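# Pass the ball into arm2's gutter using three arms

## Task

Get the ball from the gutter it starts in into arm2's gutter, pouring it from one gutter to another if that helps. Finish with arm2's gutter lying on its rest bar and the ball inside it, then open the grippers and move the arms away. The result must stay that way without any robot holding it. The task fails if the box is moved, raised, rotated or tilted more than slightly. It also fails if the ball drops more than slightly below table-top height while no robot holds it, or if anything is knocked or placed outside the work area.

## Robot and tools

Setup: three identical i2rt Big YAM arms, named arm1, arm2 and arm3. Each has six revolute joints, a two-finger gripper and a wrist camera. Their feet are fixed in the shared scene frame, in metres, with the facing direction in degrees counter-clockwise from +x. arm1 is at x=-1.71 y=+0.33 z=+0.86 facing -11. arm2 is at x=+0.00 y=+0.05 z=+0.87 facing -88. arm3 is at x=+1.71 y=+0.25 z=+0.92 facing -165. The scene frame has its origin on the floor with +z up. The hand is the point midway between the fingertips. Its z axis runs along the fingers, and the fingers close along its y axis. Each hand reaches about 1.0 m from its joint-1 axis. The room cameras are cam_end_1, cam_end_2, cam_gap_1, cam_gap_2, cam_side and cam_top. The wrist cameras are arm1_cam_wrist, arm2_cam_wrist and arm3_cam_wrist.

Gutter behaviour: a gutter holds the ball only while its open end is raised above the other end. If the handle is held upright, the ball rolls out. A loose object may occasionally get a short push from outside.

execute_actions: the "actions" argument is a list holding either one action or nothing. An empty list just reports the state and takes pictures. An action is an object keyed by "arm1", "arm2" and/or "arm3". Each key holds {"joints": {...}}, and every entry in it is an absolute target, not an offset. The allowed joint keys and ranges are:
- joint1_rad, -2.879 to 2.879, tolerance ±0.045. It turns the whole arm about its foot; positive is counter-clockwise seen from above, and 0 points the arm the way its foot faces.
- joint2_rad, 0 to 3.141, ±0.14. This is the shoulder: 0 has the upper arm roughly level and pointing back, and positive raises it, then brings it forward.
- joint3_rad, 0 to 3.019, ±0.09. This is the elbow: 0 folds it shut and positive opens it.
- joint4_rad, -1.692 to 1.57, ±0.055. Hand pitch; positive tips the fingers up.
- joint5_rad, -1.57 to 1.57, ±0.03. Sideways swing of the hand; positive goes toward the arm's right.
- joint6_rad, -2.094 to 2.094, ±0.035. Hand roll; positive is clockwise when viewed from behind the hand.
- gripper_m, 0 to 0.093, ±0.003. The fingertip gap in metres.
All motions in one action start at once. Joints move at different speeds, so the hand can take a wide curve between postures. A joint or arm left out of an action may still be driving toward an earlier target. An unknown key or an out-of-range number makes the whole call be rejected, and nothing moves. Example: {"arm1": {"joints": {"gripper_m": 0.05}}, "arm2": {"joints": {"joint1_rad": 0.3}}}. The optional "cameras" argument is a list of camera names, or "all". If it is missing, null or ["all"], every camera is returned; [] returns none. The images arrive in the order given by the "pictures" line.

wait: takes "seconds", from 0 to 10. It commands nothing and returns the same state and images as an empty action.

zoom_image: takes "camera" and "region" [x0, y0, x1, y1] in pixels, with the origin at the top-left corner. The region can be at most 504 by 504. It magnifies that camera's most recent full image.

read_manual: returns only the licence texts (section "licences"). It does not move anything.

finished_scene: takes "scene", the scene number. It closes the scene for good, so only call it once the goal is met and stable with the grippers released.

Reading results: joint_positions gives each arm's current joint values. joint_status says how each commanded joint ended. "off_target" means it stopped short and may still be pushing. After "contact_stop" or "time_out", a joint keeps holding where it stopped. A timed-out joint may still push toward its target, or toward a point close to where it stands, and can move there on its own if the path opens up. on_its_own lists what you did not command, and there "held at" is the held target, not the actual position. To relieve a push, send the joint its reported position. "joint command not followed", usually with a "cause:" line, means a self- or arm-to-arm collision check blocked that arm's joint targets, although any gripper target still runs. Blocked joints read "not_followed", and the arm may retry them with later actions. Only a call that carries an action shows this line. If a result reports a stop, the remaining execute_actions, wait and finished_scene calls in that reply are skipped.

Hazards: a hard squeeze between two robots fails the task, and a hard hit may fail it too. The collision check can react too late and ignores fingers, gripper housings and wrist cameras. Arms do not stop on contact; they keep pushing, and they push hard. Holding loads or pushing steadily heats the motors. A MOTOR HOT line appears from 85 °C. At 100 °C an OVER-TEMPERATURE FAULT drops that arm, and its joints read "limit_stop_at_motor_heat"; send those targets again afterwards. Between calls the robots keep the last command, and a joint holding a load may sag. Avoid drops, slips, slams and shoving the box. Faster robot motion is better.

Each tool is called after ">>>" in YAML: its name, and indented under it one key for each argument.

## Session

>>> execute_actions:
  actions: []

Scene clock: 0.00 s.
arm1.joint_positions: joint1_rad=-0.041 joint2_rad=+0.299 joint3_rad=+1.704 joint4_rad=-1.499 joint5_rad=-0.005 joint6_rad=-0.086 gripper_m=+0.095
arm1.joint_status: not commanded
arm1.hand: x=-1.7264 y=+0.3259 z=+1.5224 quat_wxyz=(-0.665, -0.050, -0.738, +0.101) (m; scene frame)
arm2.joint_positions: joint1_rad=-0.700 joint2_rad=+0.303 joint3_rad=+1.373 joint4_rad=-1.200 joint5_rad=+0.085 joint6_rad=+0.158 gripper_m=+0.094
arm2.joint_status: not commanded
arm2.hand: x=-0.0782 y=-0.0222 z=+1.4861 quat_wxyz=(-0.305, -0.710, -0.244, +0.586) (m; scene frame)
arm3.joint_positions: joint1_rad=+0.773 joint2_rad=+0.252 joint3_rad=+1.626 joint4_rad=-1.452 joint5_rad=+0.246 joint6_rad=-0.143 gripper_m=+0.095
arm3.joint_status: not commanded
arm3.hand: x=+1.6853 y=+0.2817 z=+1.5628 quat_wxyz=(-0.208, -0.653, -0.333, +0.648) (m; scene frame)
pictures: arm1_cam_wrist, arm2_cam_wrist, arm3_cam_wrist, cam_end_1, cam_end_2, cam_gap_1, cam_gap_2, cam_side, cam_top
Images, in order (width x height): arm1_cam_wrist 504x504, arm2_cam_wrist 504x504, arm3_cam_wrist 504x504, cam_end_1 896x504, cam_end_2 896x504, cam_gap_1 896x504, cam_gap_2 896x504, cam_side 896x504, cam_top 896x504.

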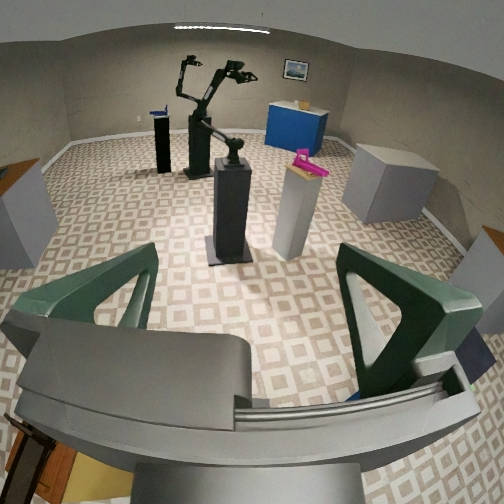

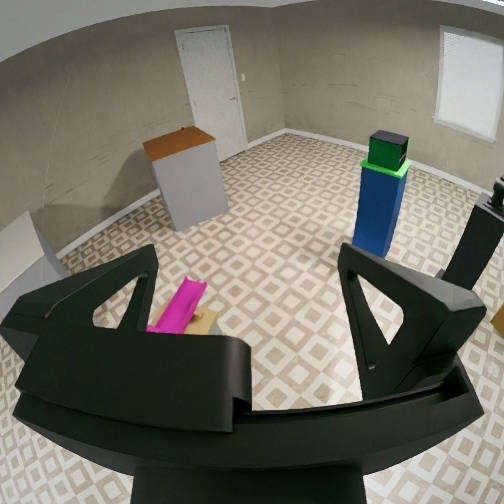

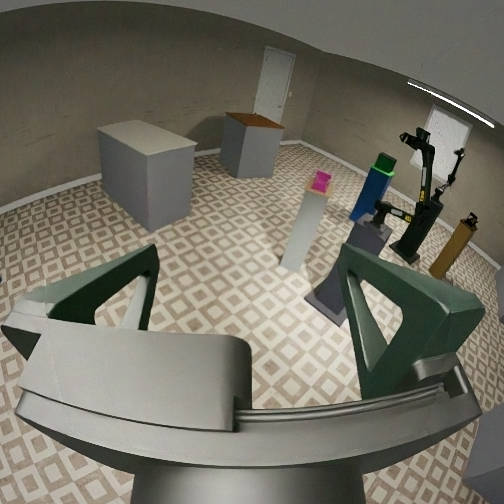

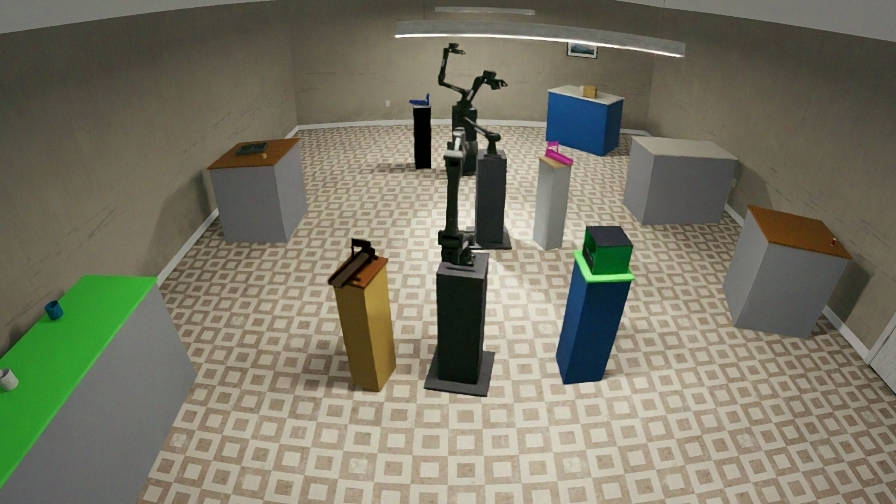

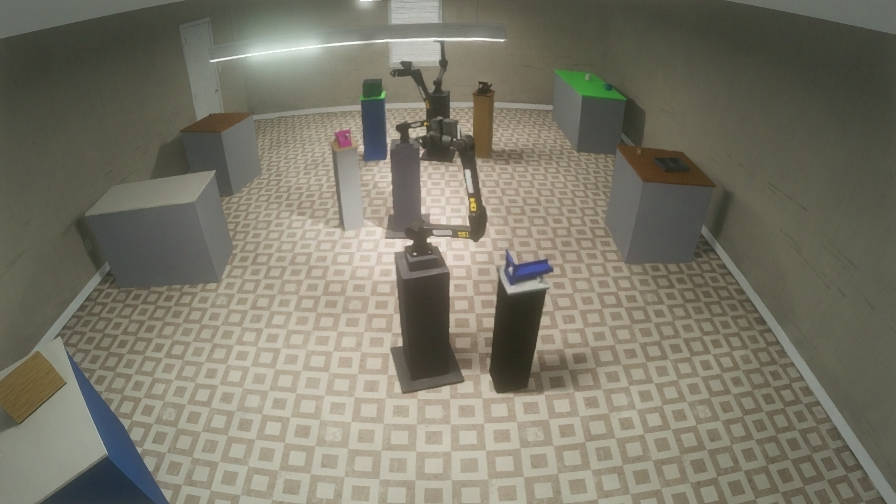

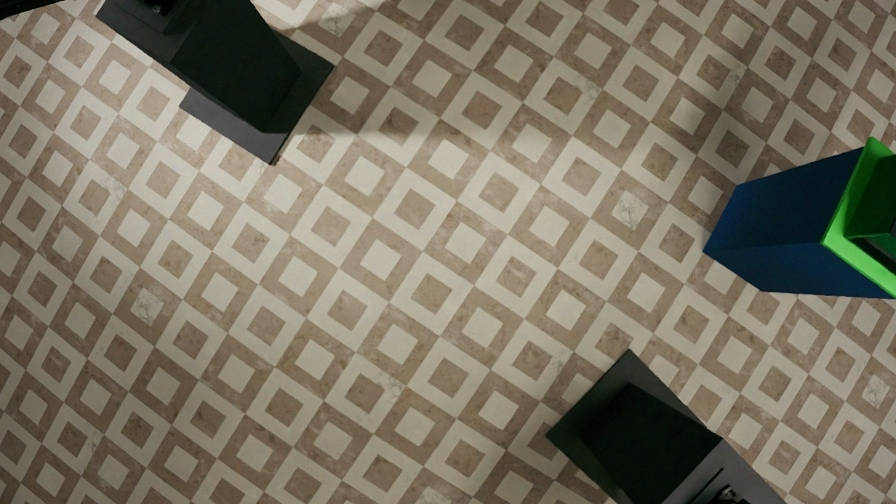

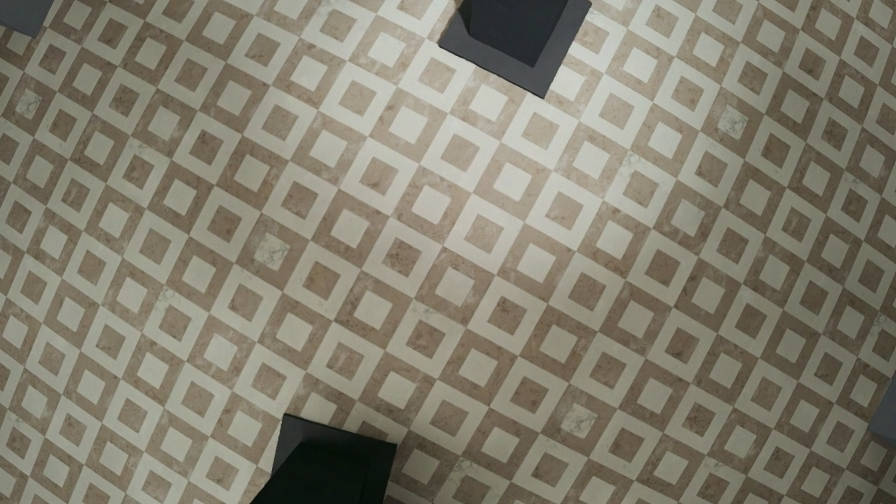

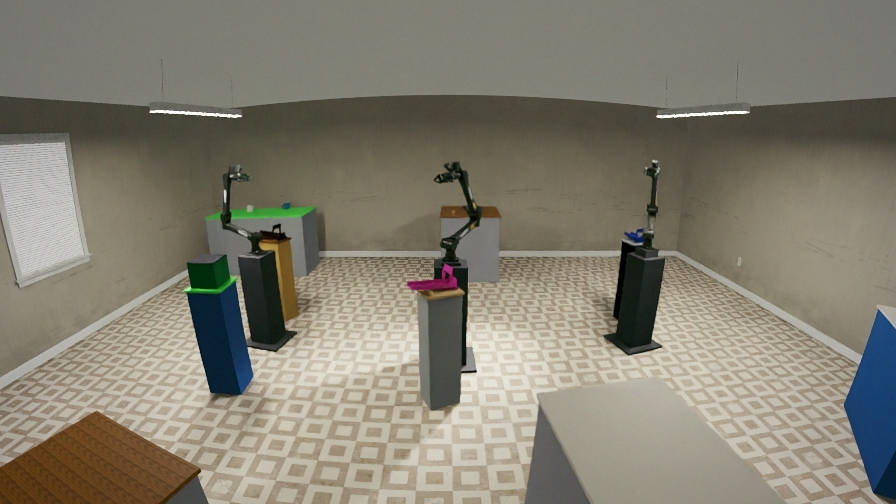

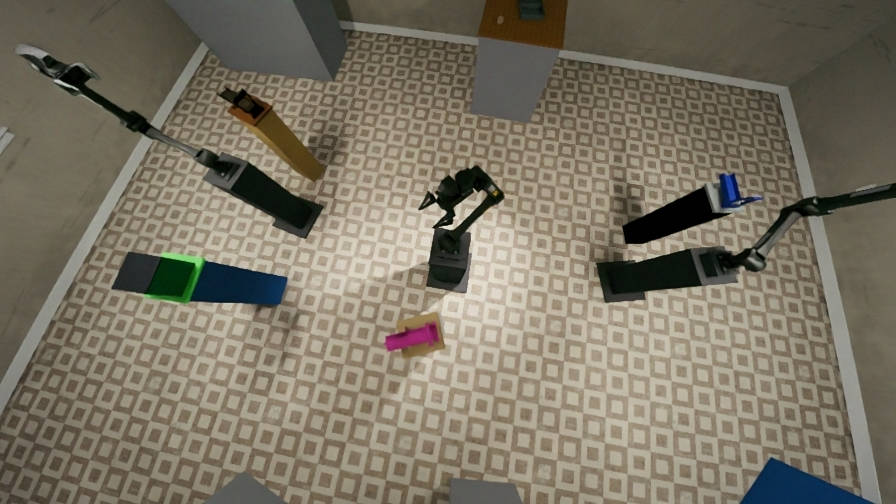

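>>> zoom_image:
  camera: "cam_end_1"
  region: [300, 200, 680, 320]

>>> zoom_image:
  camera: "cam_end_2"
  region: [460, 230, 600, 310]

>>> zoom_image:
  camera: "cam_top"
  region: [360, 290, 480, 370]

>>> zoom_image:
  camera: "cam_top"
  region: [100, 70, 300, 320]

>>> zoom_image:
  camera: "cam_top"
  region: [680, 150, 800, 240]

Region (300, 200, 680, 320) of cam_end_1's 896x504 image, scaled by 1.326, with more detail than that image has; it fills the top 159 rows of this view, and the rest is white.

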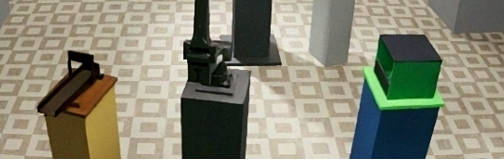

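Region (460, 230, 600, 310) of cam_end_2's 896x504 image, scaled by 3.600, with more detail than that image has; it fills the top 288 rows of this view, and the rest is white.

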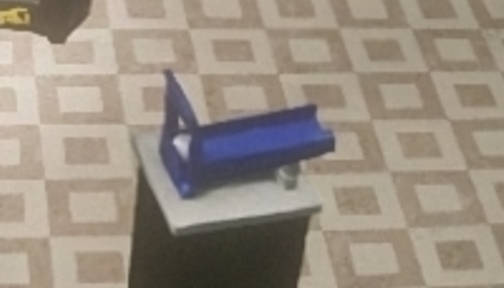

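Region (360, 290, 480, 370) of cam_top's 896x504 image, scaled by 4.200, with more detail than that image has.

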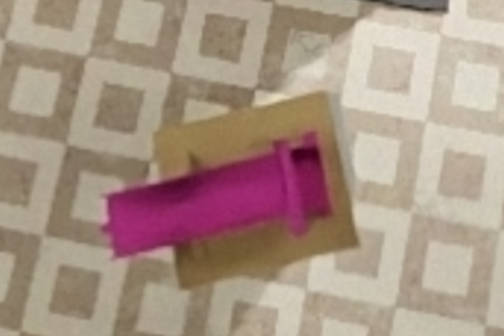

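Region (100, 70, 300, 320) of cam_top's 896x504 image, scaled by 2.016, with more detail than that image has; it fills the left 403 columns of this view, and the rest is white.

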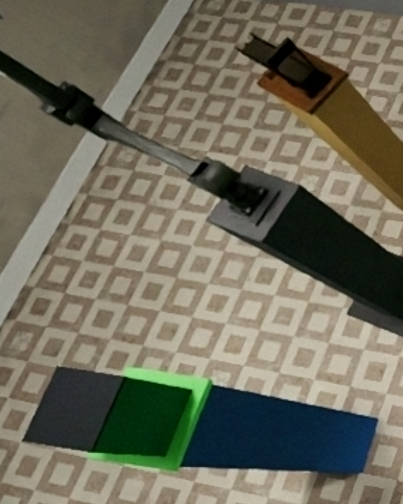

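Region (680, 150, 800, 240) of cam_top's 896x504 image, scaled by 4.200, with more detail than that image has; it fills the top 378 rows of this view, and the rest is white.

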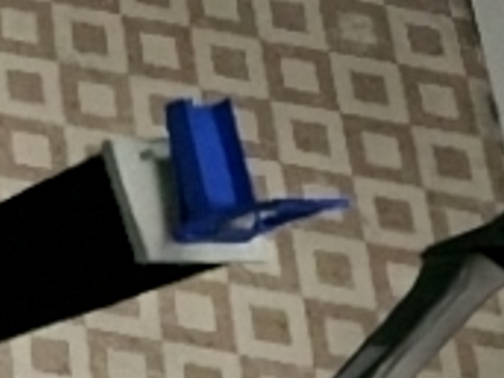

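>>> zoom_image:
  camera: "cam_end_1"
  region: [320, 220, 410, 300]

>>> zoom_image:
  camera: "cam_end_1"
  region: [560, 210, 660, 300]

>>> zoom_image:
  camera: "cam_end_2"
  region: [320, 60, 520, 170]

>>> zoom_image:
  camera: "cam_end_1"
  region: [390, 80, 590, 180]

>>> zoom_image:
  camera: "cam_side"
  region: [170, 210, 490, 310]

Region (320, 220, 410, 300) of cam_end_1's 896x504 image, scaled by 5.600, with more detail than that image has.

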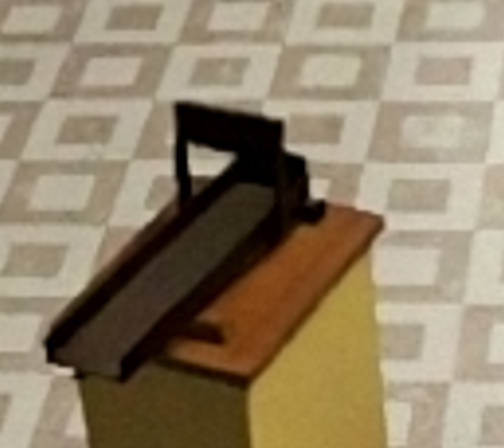

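Region (560, 210, 660, 300) of cam_end_1's 896x504 image, scaled by 5.040, with more detail than that image has; it fills the top 454 rows of this view, and the rest is white.

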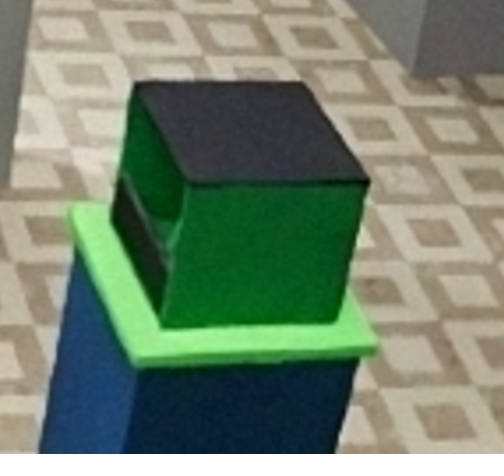

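Region (320, 60, 520, 170) of cam_end_2's 896x504 image, scaled by 2.520, with more detail than that image has; it fills the top 277 rows of this view, and the rest is white.

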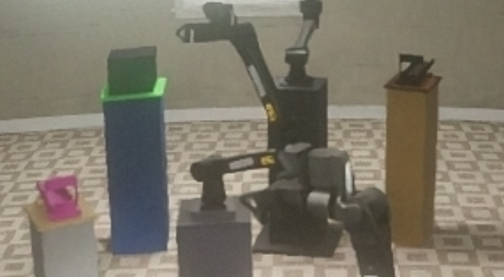

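Region (390, 80, 590, 180) of cam_end_1's 896x504 image, scaled by 2.520, with more detail than that image has.

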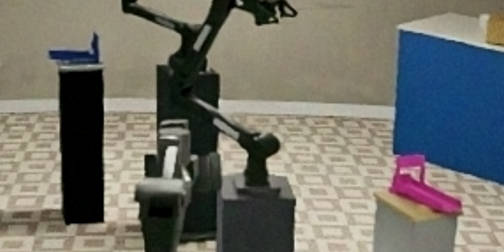

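Region (170, 210, 490, 310) of cam_side's 896x504 image, scaled by 1.575, with more detail than that image has; it fills the top 158 rows of this view, and the rest is white.

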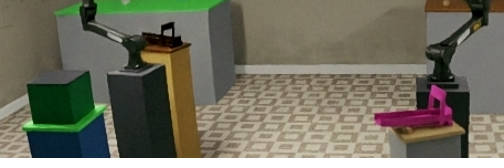

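>>> execute_actions:
  actions:
    - {"arm1":{"joints":{"joint1_rad":1.65,"joint2_rad":1.0,"joint3_rad":1.3,"joint4_rad":-1.3,"joint6_rad":0}},"arm3":{"joints":{"joint1_rad":-1.6,"joint2_rad":1.0,"joint3_rad":1.3,"joint4_rad":-1.3,"joint5_rad":0,"joint6_rad":0}},"arm2":{"joints":{"joint1_rad":-0.2,"joint2_rad":1.1,"joint3_rad":1.3,"joint4_rad":-1.2,"joint5_rad":0,"joint6_rad":0}}}
  cameras: ["arm1_cam_wrist","arm2_cam_wrist","arm3_cam_wrist","cam_top"]

Scene clock: 34.13 s.
arm1.joint_positions: joint1_rad=+1.649 joint2_rad=+1.017 joint3_rad=+1.264 joint4_rad=-1.306 joint5_rad=-0.006 joint6_rad=-0.013 gripper_m=+0.095
arm1.joint_status: all done
arm1.hand: x=-1.6766 y=+0.6931 z=+1.2306 quat_wxyz=(-0.189, +0.652, -0.714, -0.171) (m; scene frame)
arm2.joint_positions: joint1_rad=-0.205 joint2_rad=+1.112 joint3_rad=+1.285 joint4_rad=-1.200 joint5_rad=+0.003 joint6_rad=+0.015 gripper_m=+0.094
arm2.joint_status: all done
arm2.hand: x=-0.0750 y=-0.3604 z=+1.2312 quat_wxyz=(-0.174, -0.744, -0.612, +0.207) (m; scene frame)
arm3.joint_positions: joint1_rad=-1.597 joint2_rad=+1.014 joint3_rad=+1.275 joint4_rad=-1.307 joint5_rad=+0.001 joint6_rad=-0.010 gripper_m=+0.095
arm3.joint_status: all done
arm3.hand: x=+1.6304 y=+0.6102 z=+1.2898 quat_wxyz=(+0.162, -0.760, +0.596, +0.202) (m; scene frame)
pictures: arm1_cam_wrist, arm2_cam_wrist, arm3_cam_wrist, cam_top
Images, in order (width x height): arm1_cam_wrist 504x504, arm2_cam_wrist 504x504, arm3_cam_wrist 504x504, cam_top 896x504.

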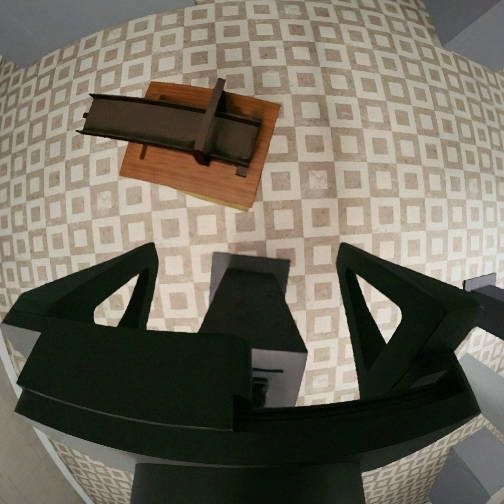

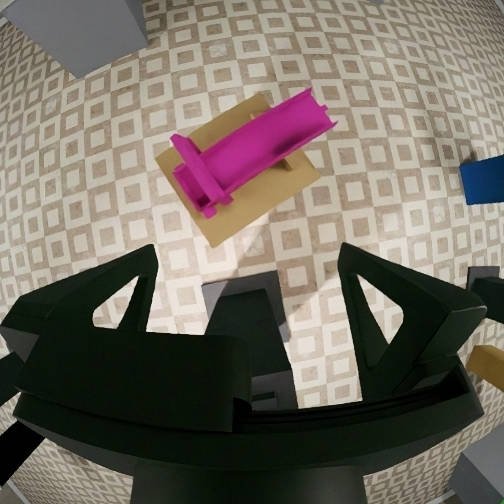

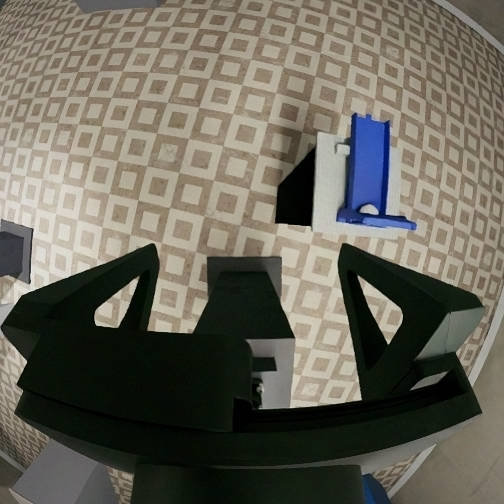

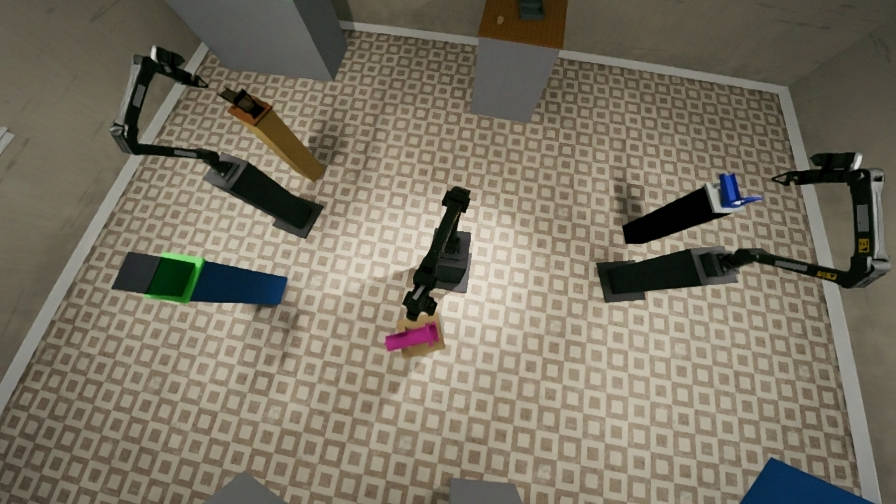

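>>> execute_actions:
  actions:
    - {"arm1":{"joints":{"joint1_rad":1.0,"joint2_rad":0.3,"joint3_rad":1.0,"joint4_rad":-0.5}},"arm3":{"joints":{"joint1_rad":-2.1,"joint2_rad":1.676,"joint3_rad":1.733,"joint4_rad":-1.63}},"arm2":{"joints":{"joint1_rad":-0.03,"joint2_rad":2.0,"joint3_rad":2.09,"joint4_rad":-1.66}}}
  cameras: ["arm2_cam_wrist","arm3_cam_wrist","cam_end_2","cam_side"]

Scene clock: 80.90 s.
arm1.joint_positions: joint1_rad=+1.005 joint2_rad=+0.287 joint3_rad=+0.989 joint4_rad=-0.523 joint5_rad=-0.004 joint6_rad=-0.012 gripper_m=+0.095
arm1.joint_status: all done
arm1.hand: x=-1.5711 y=+0.4781 z=+1.4558 quat_wxyz=(-0.706, +0.260, -0.585, -0.304) (m; scene frame)
arm2.joint_positions: joint1_rad=-0.026 joint2_rad=+2.022 joint3_rad=+2.030 joint4_rad=-1.647 joint5_rad=+0.002 joint6_rad=+0.013 gripper_m=+0.094
arm2.joint_status: all done
arm2.hand: x=+0.0000 y=-0.5625 z=+1.0762 quat_wxyz=(+0.024, -0.711, -0.702, -0.022) (m; scene frame)
arm3.joint_positions: joint1_rad=-2.109 joint2_rad=+1.693 joint3_rad=+1.679 joint4_rad=-1.619 joint5_rad=+0.000 joint6_rad=-0.010 gripper_m=+0.095
arm3.joint_status: all done
arm3.hand: x=+1.8546 y=+0.7304 z=+1.1636 quat_wxyz=(-0.025, -0.605, +0.796, -0.019) (m; scene frame)
pictures: arm2_cam_wrist, arm3_cam_wrist, cam_end_2, cam_side
Images, in order (width x height): arm2_cam_wrist 504x504, arm3_cam_wrist 504x504, cam_end_2 896x504, cam_side 896x504.

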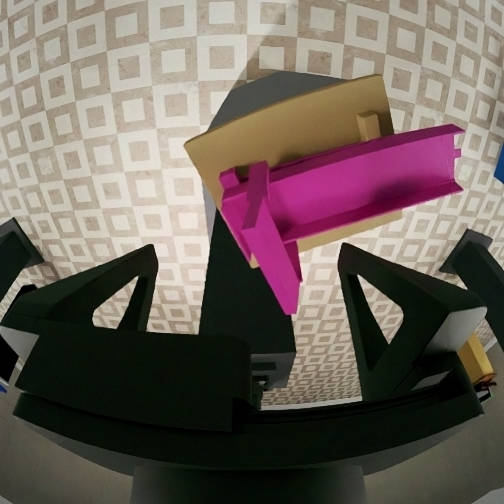

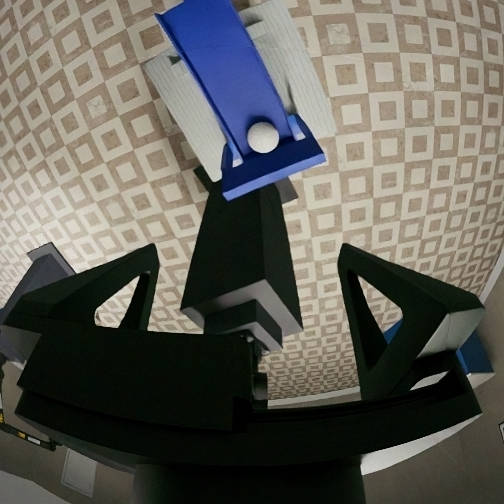

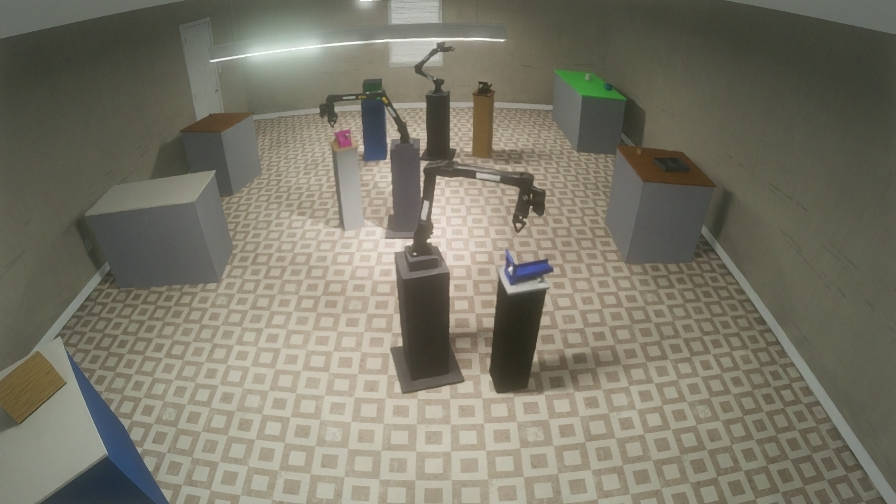

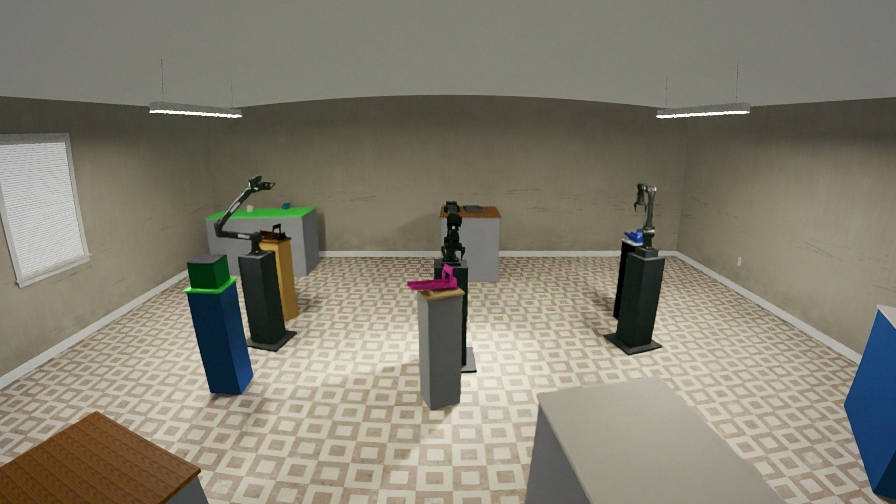

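>>> execute_actions:
  actions:
    - {"arm3":{"joints":{"joint1_rad":-2.155,"joint6_rad":1.22}},"arm2":{"joints":{"joint1_rad":-0.05,"joint6_rad":-0.24}}}
  cameras: []

>>> execute_actions:
  actions:
    - {"arm3":{"joints":{"joint2_rad":1.78,"joint3_rad":1.54,"joint4_rad":-1.3}},"arm2":{"joints":{"joint2_rad":1.98,"joint3_rad":1.87,"joint4_rad":-1.42}}}
  cameras: ["arm2_cam_wrist","arm3_cam_wrist","cam_end_2","cam_side"]

>>> zoom_image:
  camera: "cam_end_2"
  region: [460, 200, 600, 300]

>>> zoom_image:
  camera: "cam_side"
  region: [390, 230, 510, 310]

Scene clock: 110.70 s.
arm1.joint_positions: joint1_rad=+1.005 joint2_rad=+0.287 joint3_rad=+0.989 joint4_rad=-0.523 joint5_rad=-0.004 joint6_rad=-0.012 gripper_m=+0.095
arm1.joint_status: not commanded
arm1.hand: x=-1.5711 y=+0.4781 z=+1.4558 quat_wxyz=(-0.706, +0.260, -0.585, -0.304) (m; scene frame)
arm2.joint_positions: joint1_rad=-0.042 joint2_rad=+2.022 joint3_rad=+2.030 joint4_rad=-1.647 joint5_rad=+0.002 joint6_rad=-0.225 gripper_m=+0.094
arm2.joint_status: all done
arm2.hand: x=-0.0098 y=-0.5624 z=+1.0762 quat_wxyz=(+0.021, -0.629, -0.777, -0.025) (m; scene frame)
arm3.joint_positions: joint1_rad=-2.155 joint2_rad=+1.693 joint3_rad=+1.679 joint4_rad=-1.619 joint5_rad=+0.000 joint6_rad=+1.208 gripper_m=+0.095
arm3.joint_status: all done
arm3.hand: x=+1.8767 y=+0.7234 z=+1.1636 quat_wxyz=(-0.011, -0.017, +0.999, -0.030) (m; scene frame)
pictures: none
No camera images: the call's "cameras" was empty. Leave "cameras" out to get every camera's image.

Scene clock: 111.83 s.
arm1.joint_positions: joint1_rad=+1.005 joint2_rad=+0.287 joint3_rad=+0.989 joint4_rad=-0.523 joint5_rad=-0.004 joint6_rad=-0.012 gripper_m=+0.095
arm1.joint_status: not commanded
arm1.hand: x=-1.5711 y=+0.4781 z=+1.4558 quat_wxyz=(-0.706, +0.260, -0.585, -0.304) (m; scene frame)
arm2.joint_positions: joint1_rad=-0.042 joint2_rad=+1.985 joint3_rad=+1.864 joint4_rad=-1.436 joint5_rad=+0.002 joint6_rad=-0.225 gripper_m=+0.094
arm2.joint_status: all done
arm2.hand: x=-0.0099 y=-0.5684 z=+1.0347 quat_wxyz=(-0.005, -0.629, -0.777, +0.008) (m; scene frame)
arm3.joint_positions: joint1_rad=-2.155 joint2_rad=+1.790 joint3_rad=+1.529 joint4_rad=-1.312 joint5_rad=+0.000 joint6_rad=+1.209 gripper_m=+0.095
arm3.joint_status: all done
arm3.hand: x=+1.8886 y=+0.7583 z=+1.0569 quat_wxyz=(+0.000, -0.017, +1.000, -0.002) (m; scene frame)
pictures: arm2_cam_wrist, arm3_cam_wrist, cam_end_2, cam_side
Images, in order (width x height): arm2_cam_wrist 504x504, arm3_cam_wrist 504x504, cam_end_2 896x504, cam_side 896x504.

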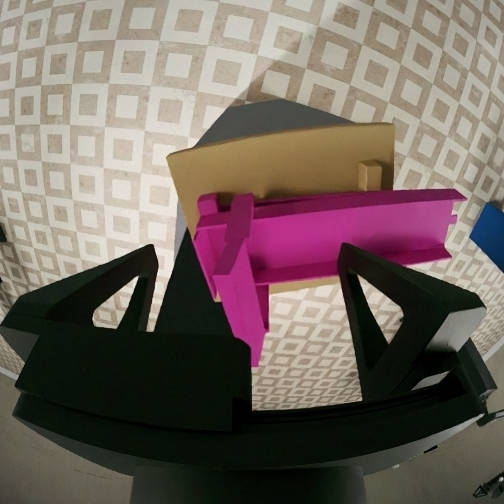

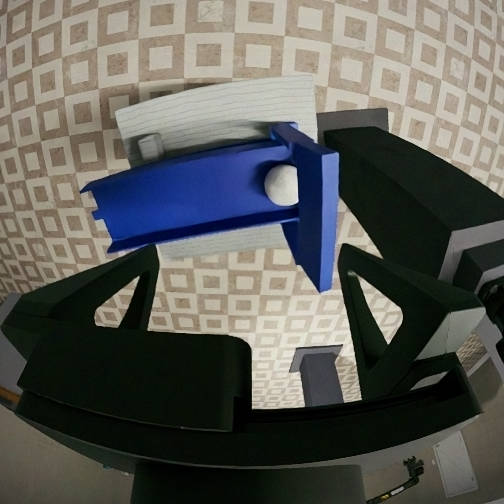

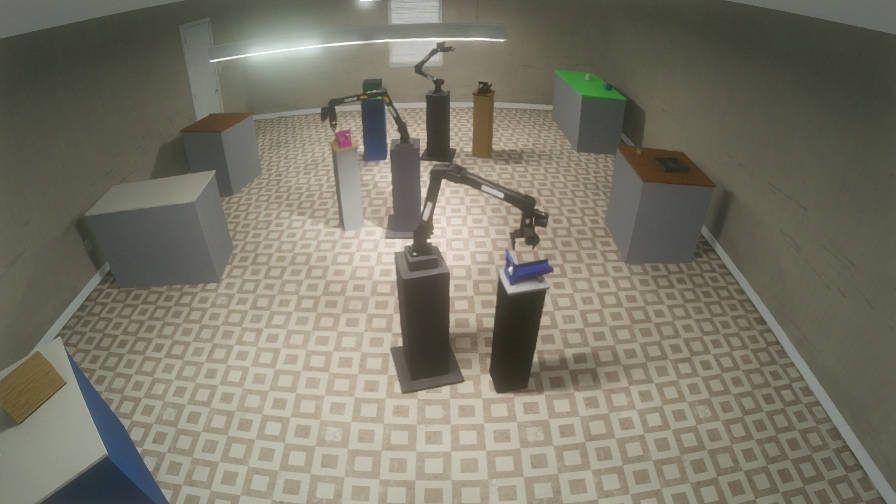

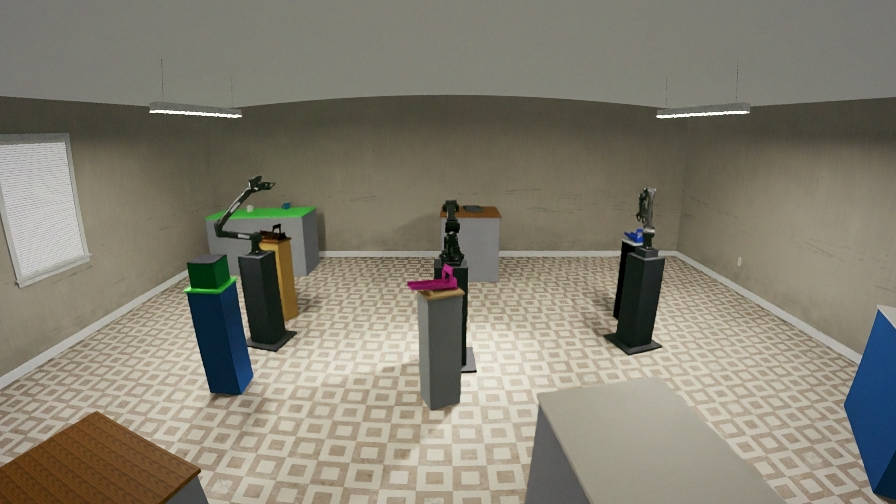

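Region (460, 200, 600, 300) of cam_end_2's 896x504 image, scaled by 3.600, with more detail than that image has; it fills the top 360 rows of this view, and the rest is white.

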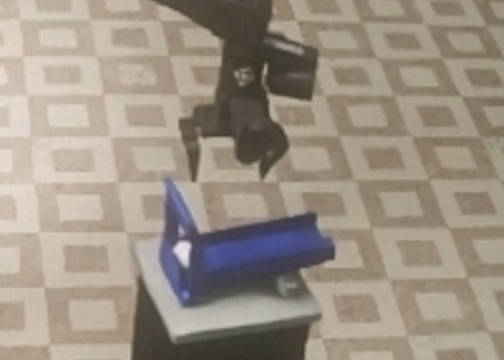

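Region (390, 230, 510, 310) of cam_side's 896x504 image, scaled by 4.200, with more detail than that image has.

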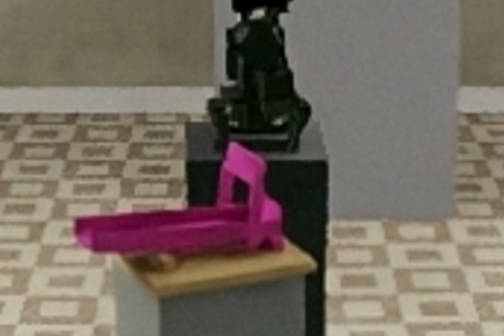

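>>> execute_actions:
  actions:
    - {"arm3":{"joints":{"joint1_rad":-2.19,"joint2_rad":1.65,"joint3_rad":1.385,"joint4_rad":-1.275,"joint6_rad":1.19}},"arm2":{"joints":{"joint2_rad":1.92,"joint3_rad":1.65,"joint4_rad":-1.275}}}
  cameras: ["arm2_cam_wrist","arm3_cam_wrist","cam_end_2"]

>>> zoom_image:
  camera: "cam_end_2"
  region: [460, 200, 600, 300]

>>> zoom_image:
  camera: "cam_end_2"
  region: [310, 90, 390, 160]

Scene clock: 138.53 s.
arm1.joint_positions: joint1_rad=+1.005 joint2_rad=+0.287 joint3_rad=+0.989 joint4_rad=-0.523 joint5_rad=-0.004 joint6_rad=-0.012 gripper_m=+0.095
arm1.joint_status: not commanded
arm1.hand: x=-1.5711 y=+0.4781 z=+1.4558 quat_wxyz=(-0.706, +0.260, -0.585, -0.304) (m; scene frame)
arm2.joint_positions: joint1_rad=-0.042 joint2_rad=+1.928 joint3_rad=+1.643 joint4_rad=-1.291 joint5_rad=+0.002 joint6_rad=-0.225 gripper_m=+0.094
arm2.joint_status: all done
arm2.hand: x=-0.0094 y=-0.5327 z=+0.9846 quat_wxyz=(+0.002, -0.629, -0.777, +0.000) (m; scene frame)
arm3.joint_positions: joint1_rad=-2.187 joint2_rad=+1.653 joint3_rad=+1.390 joint4_rad=-1.282 joint5_rad=+0.000 joint6_rad=+1.202 gripper_m=+0.095
arm3.joint_status: all done
arm3.hand: x=+1.8898 y=+0.7120 z=+1.0734 quat_wxyz=(+0.005, -0.005, +1.000, +0.012) (m; scene frame)
pictures: arm2_cam_wrist, arm3_cam_wrist, cam_end_2
Images, in order (width x height): arm2_cam_wrist 504x504, arm3_cam_wrist 504x504, cam_end_2 896x504.

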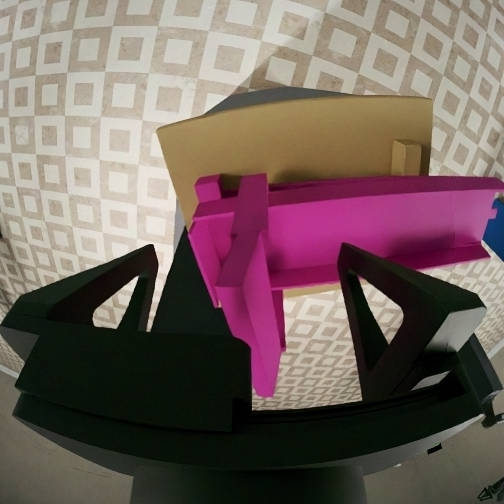

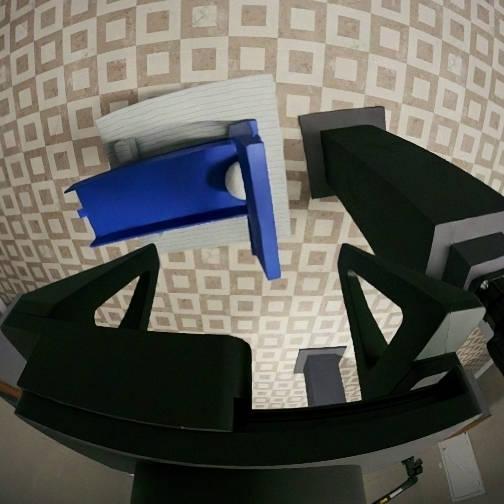

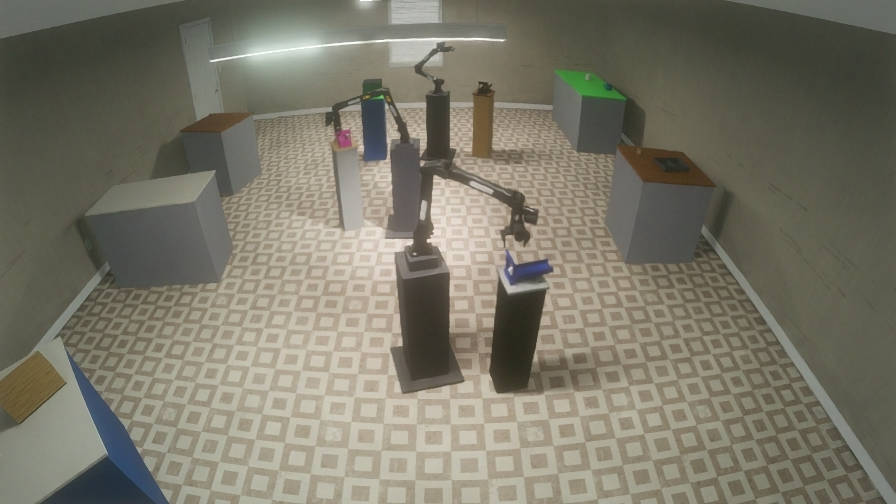

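Region (460, 200, 600, 300) of cam_end_2's 896x504 image, scaled by 3.600, with more detail than that image has; it fills the top 360 rows of this view, and the rest is white.

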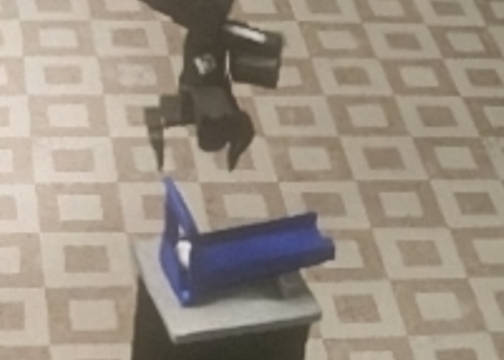

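Region (310, 90, 390, 160) of cam_end_2's 896x504 image, scaled by 6.300, with more detail than that image has; it fills the top 441 rows of this view, and the rest is white.

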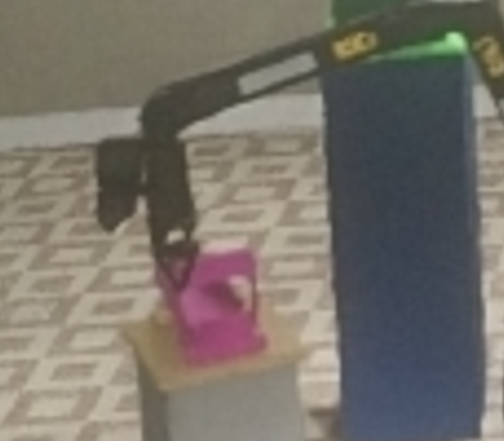

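>>> execute_actions:
  actions:
    - {"arm3":{"joints":{"joint2_rad":1.74,"joint3_rad":1.24,"joint4_rad":-1.06}},"arm2":{"joints":{"joint2_rad":1.826,"joint3_rad":1.513,"joint4_rad":-1.23}}}
  cameras: ["arm2_cam_wrist","arm3_cam_wrist","cam_end_2"]

>>> zoom_image:
  camera: "cam_end_2"
  region: [460, 200, 600, 300]

>>> zoom_image:
  camera: "cam_end_2"
  region: [310, 90, 390, 160]

Scene clock: 154.20 s.
arm1.joint_positions: joint1_rad=+1.005 joint2_rad=+0.287 joint3_rad=+0.989 joint4_rad=-0.523 joint5_rad=-0.004 joint6_rad=-0.012 gripper_m=+0.095
arm1.joint_status: not commanded
arm1.hand: x=-1.5711 y=+0.4781 z=+1.4558 quat_wxyz=(-0.706, +0.260, -0.585, -0.304) (m; scene frame)
arm2.joint_positions: joint1_rad=-0.042 joint2_rad=+1.840 joint3_rad=+1.516 joint4_rad=-1.245 joint5_rad=+0.002 joint6_rad=-0.225 gripper_m=+0.094
arm2.joint_status: all done
arm2.hand: x=-0.0089 y=-0.5001 z=+0.9866 quat_wxyz=(-0.001, -0.629, -0.777, +0.003) (m; scene frame)
arm3.joint_positions: joint1_rad=-2.187 joint2_rad=+1.748 joint3_rad=+1.228 joint4_rad=-1.072 joint5_rad=+0.000 joint6_rad=+1.201 gripper_m=+0.095
arm3.joint_status: all done
arm3.hand: x=+1.8849 y=+0.6989 z=+0.9720 quat_wxyz=(-0.004, -0.005, +1.000, -0.010) (m; scene frame)
pictures: arm2_cam_wrist, arm3_cam_wrist, cam_end_2
Images, in order (width x height): arm2_cam_wrist 504x504, arm3_cam_wrist 504x504, cam_end_2 896x504.

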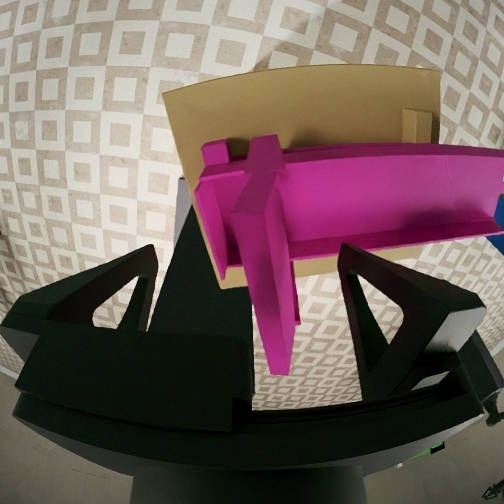

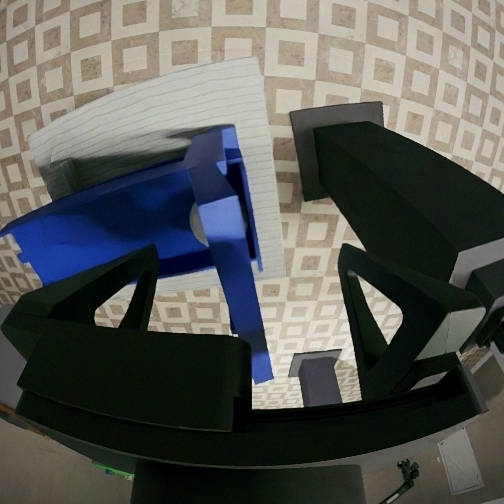

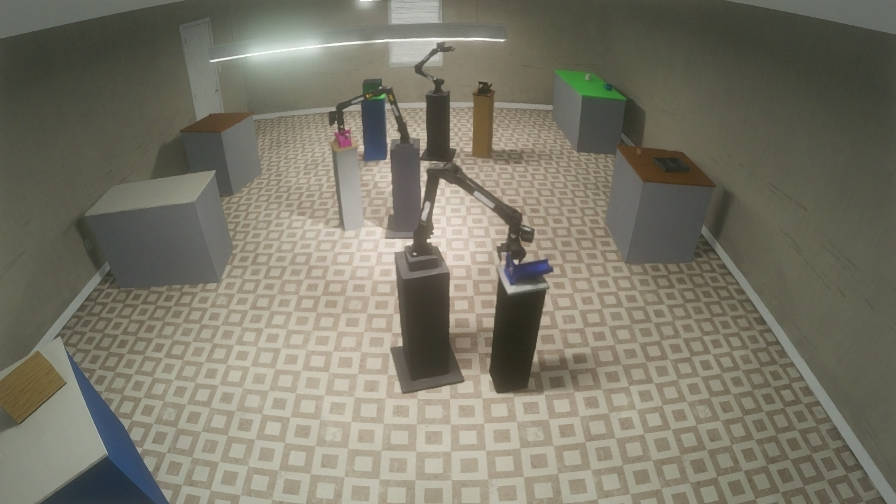

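Region (460, 200, 600, 300) of cam_end_2's 896x504 image, scaled by 3.600, with more detail than that image has; it fills the top 360 rows of this view, and the rest is white.

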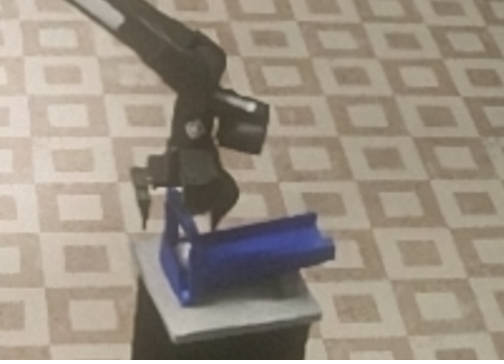

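Region (310, 90, 390, 160) of cam_end_2's 896x504 image, scaled by 6.300, with more detail than that image has; it fills the top 441 rows of this view, and the rest is white.

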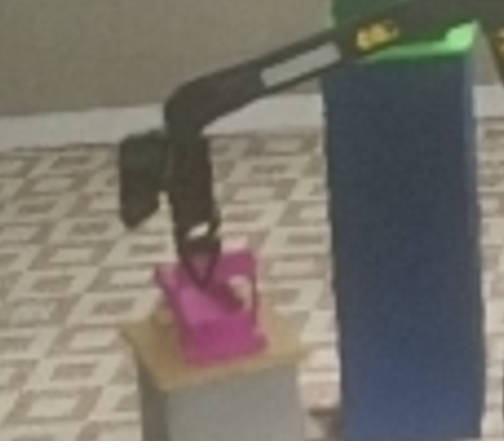

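>>> execute_actions:
  actions:
    - {"arm3":{"joints":{"joint2_rad":1.715,"joint3_rad":1.10,"joint4_rad":-0.79,"joint5_rad":-0.056}},"arm2":{"joints":{"joint2_rad":1.85,"joint3_rad":1.465,"joint4_rad":-1.17}}}
  cameras: ["arm2_cam_wrist","arm3_cam_wrist","cam_end_2"]

>>> zoom_image:
  camera: "cam_end_2"
  region: [460, 200, 600, 300]

Scene clock: 168.13 s.
arm1.joint_positions: joint1_rad=+1.005 joint2_rad=+0.287 joint3_rad=+0.989 joint4_rad=-0.523 joint5_rad=-0.004 joint6_rad=-0.012 gripper_m=+0.095
arm1.joint_status: not commanded
arm1.hand: x=-1.5711 y=+0.4781 z=+1.4558 quat_wxyz=(-0.706, +0.260, -0.585, -0.304) (m; scene frame)
arm2.joint_positions: joint1_rad=-0.042 joint2_rad=+1.844 joint3_rad=+1.463 joint4_rad=-1.186 joint5_rad=+0.002 joint6_rad=-0.225 gripper_m=+0.094
arm2.joint_status: all done
arm2.hand: x=-0.0089 y=-0.4946 z=+0.9652 quat_wxyz=(-0.001, -0.629, -0.777, +0.004) (m; scene frame)
arm3.joint_positions: joint1_rad=-2.187 joint2_rad=+1.724 joint3_rad=+1.094 joint4_rad=-0.803 joint5_rad=-0.054 joint6_rad=+1.201 gripper_m=+0.095
arm3.joint_status: all done
arm3.hand: x=+1.8789 y=+0.7090 z=+0.9422 quat_wxyz=(+0.000, -0.007, +0.997, +0.073) (m; scene frame)
pictures: arm2_cam_wrist, arm3_cam_wrist, cam_end_2
Images, in order (width x height): arm2_cam_wrist 504x504, arm3_cam_wrist 504x504, cam_end_2 896x504.

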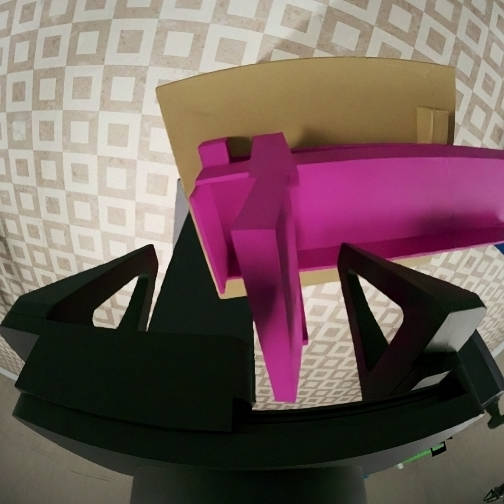

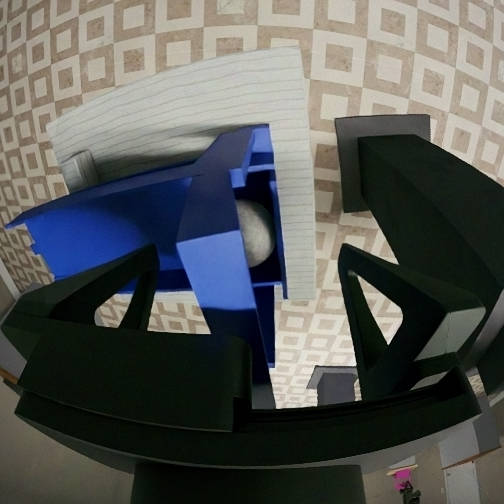

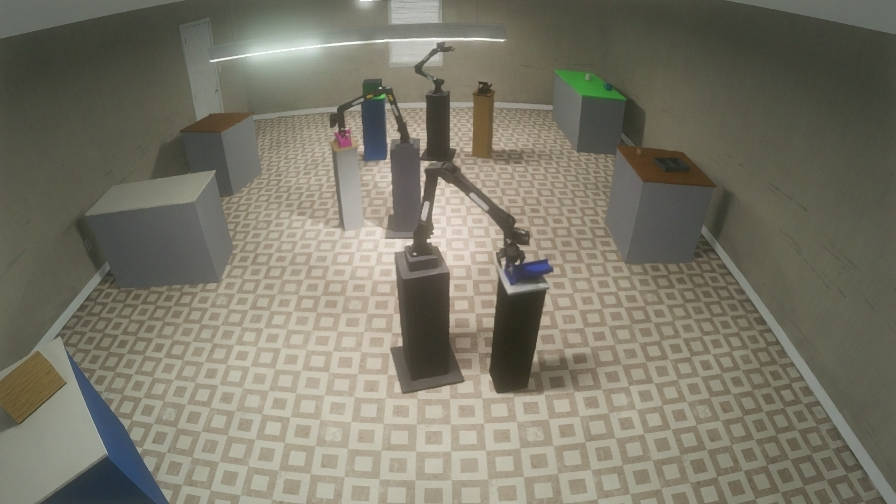

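Region (460, 200, 600, 300) of cam_end_2's 896x504 image, scaled by 3.600, with more detail than that image has; it fills the top 360 rows of this view, and the rest is white.

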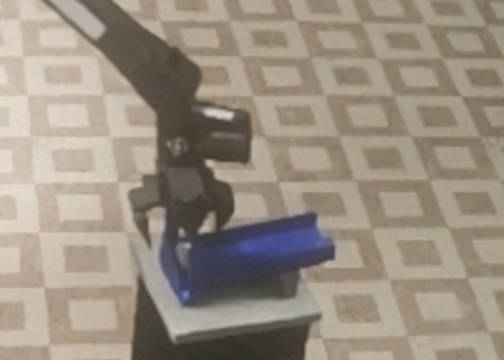

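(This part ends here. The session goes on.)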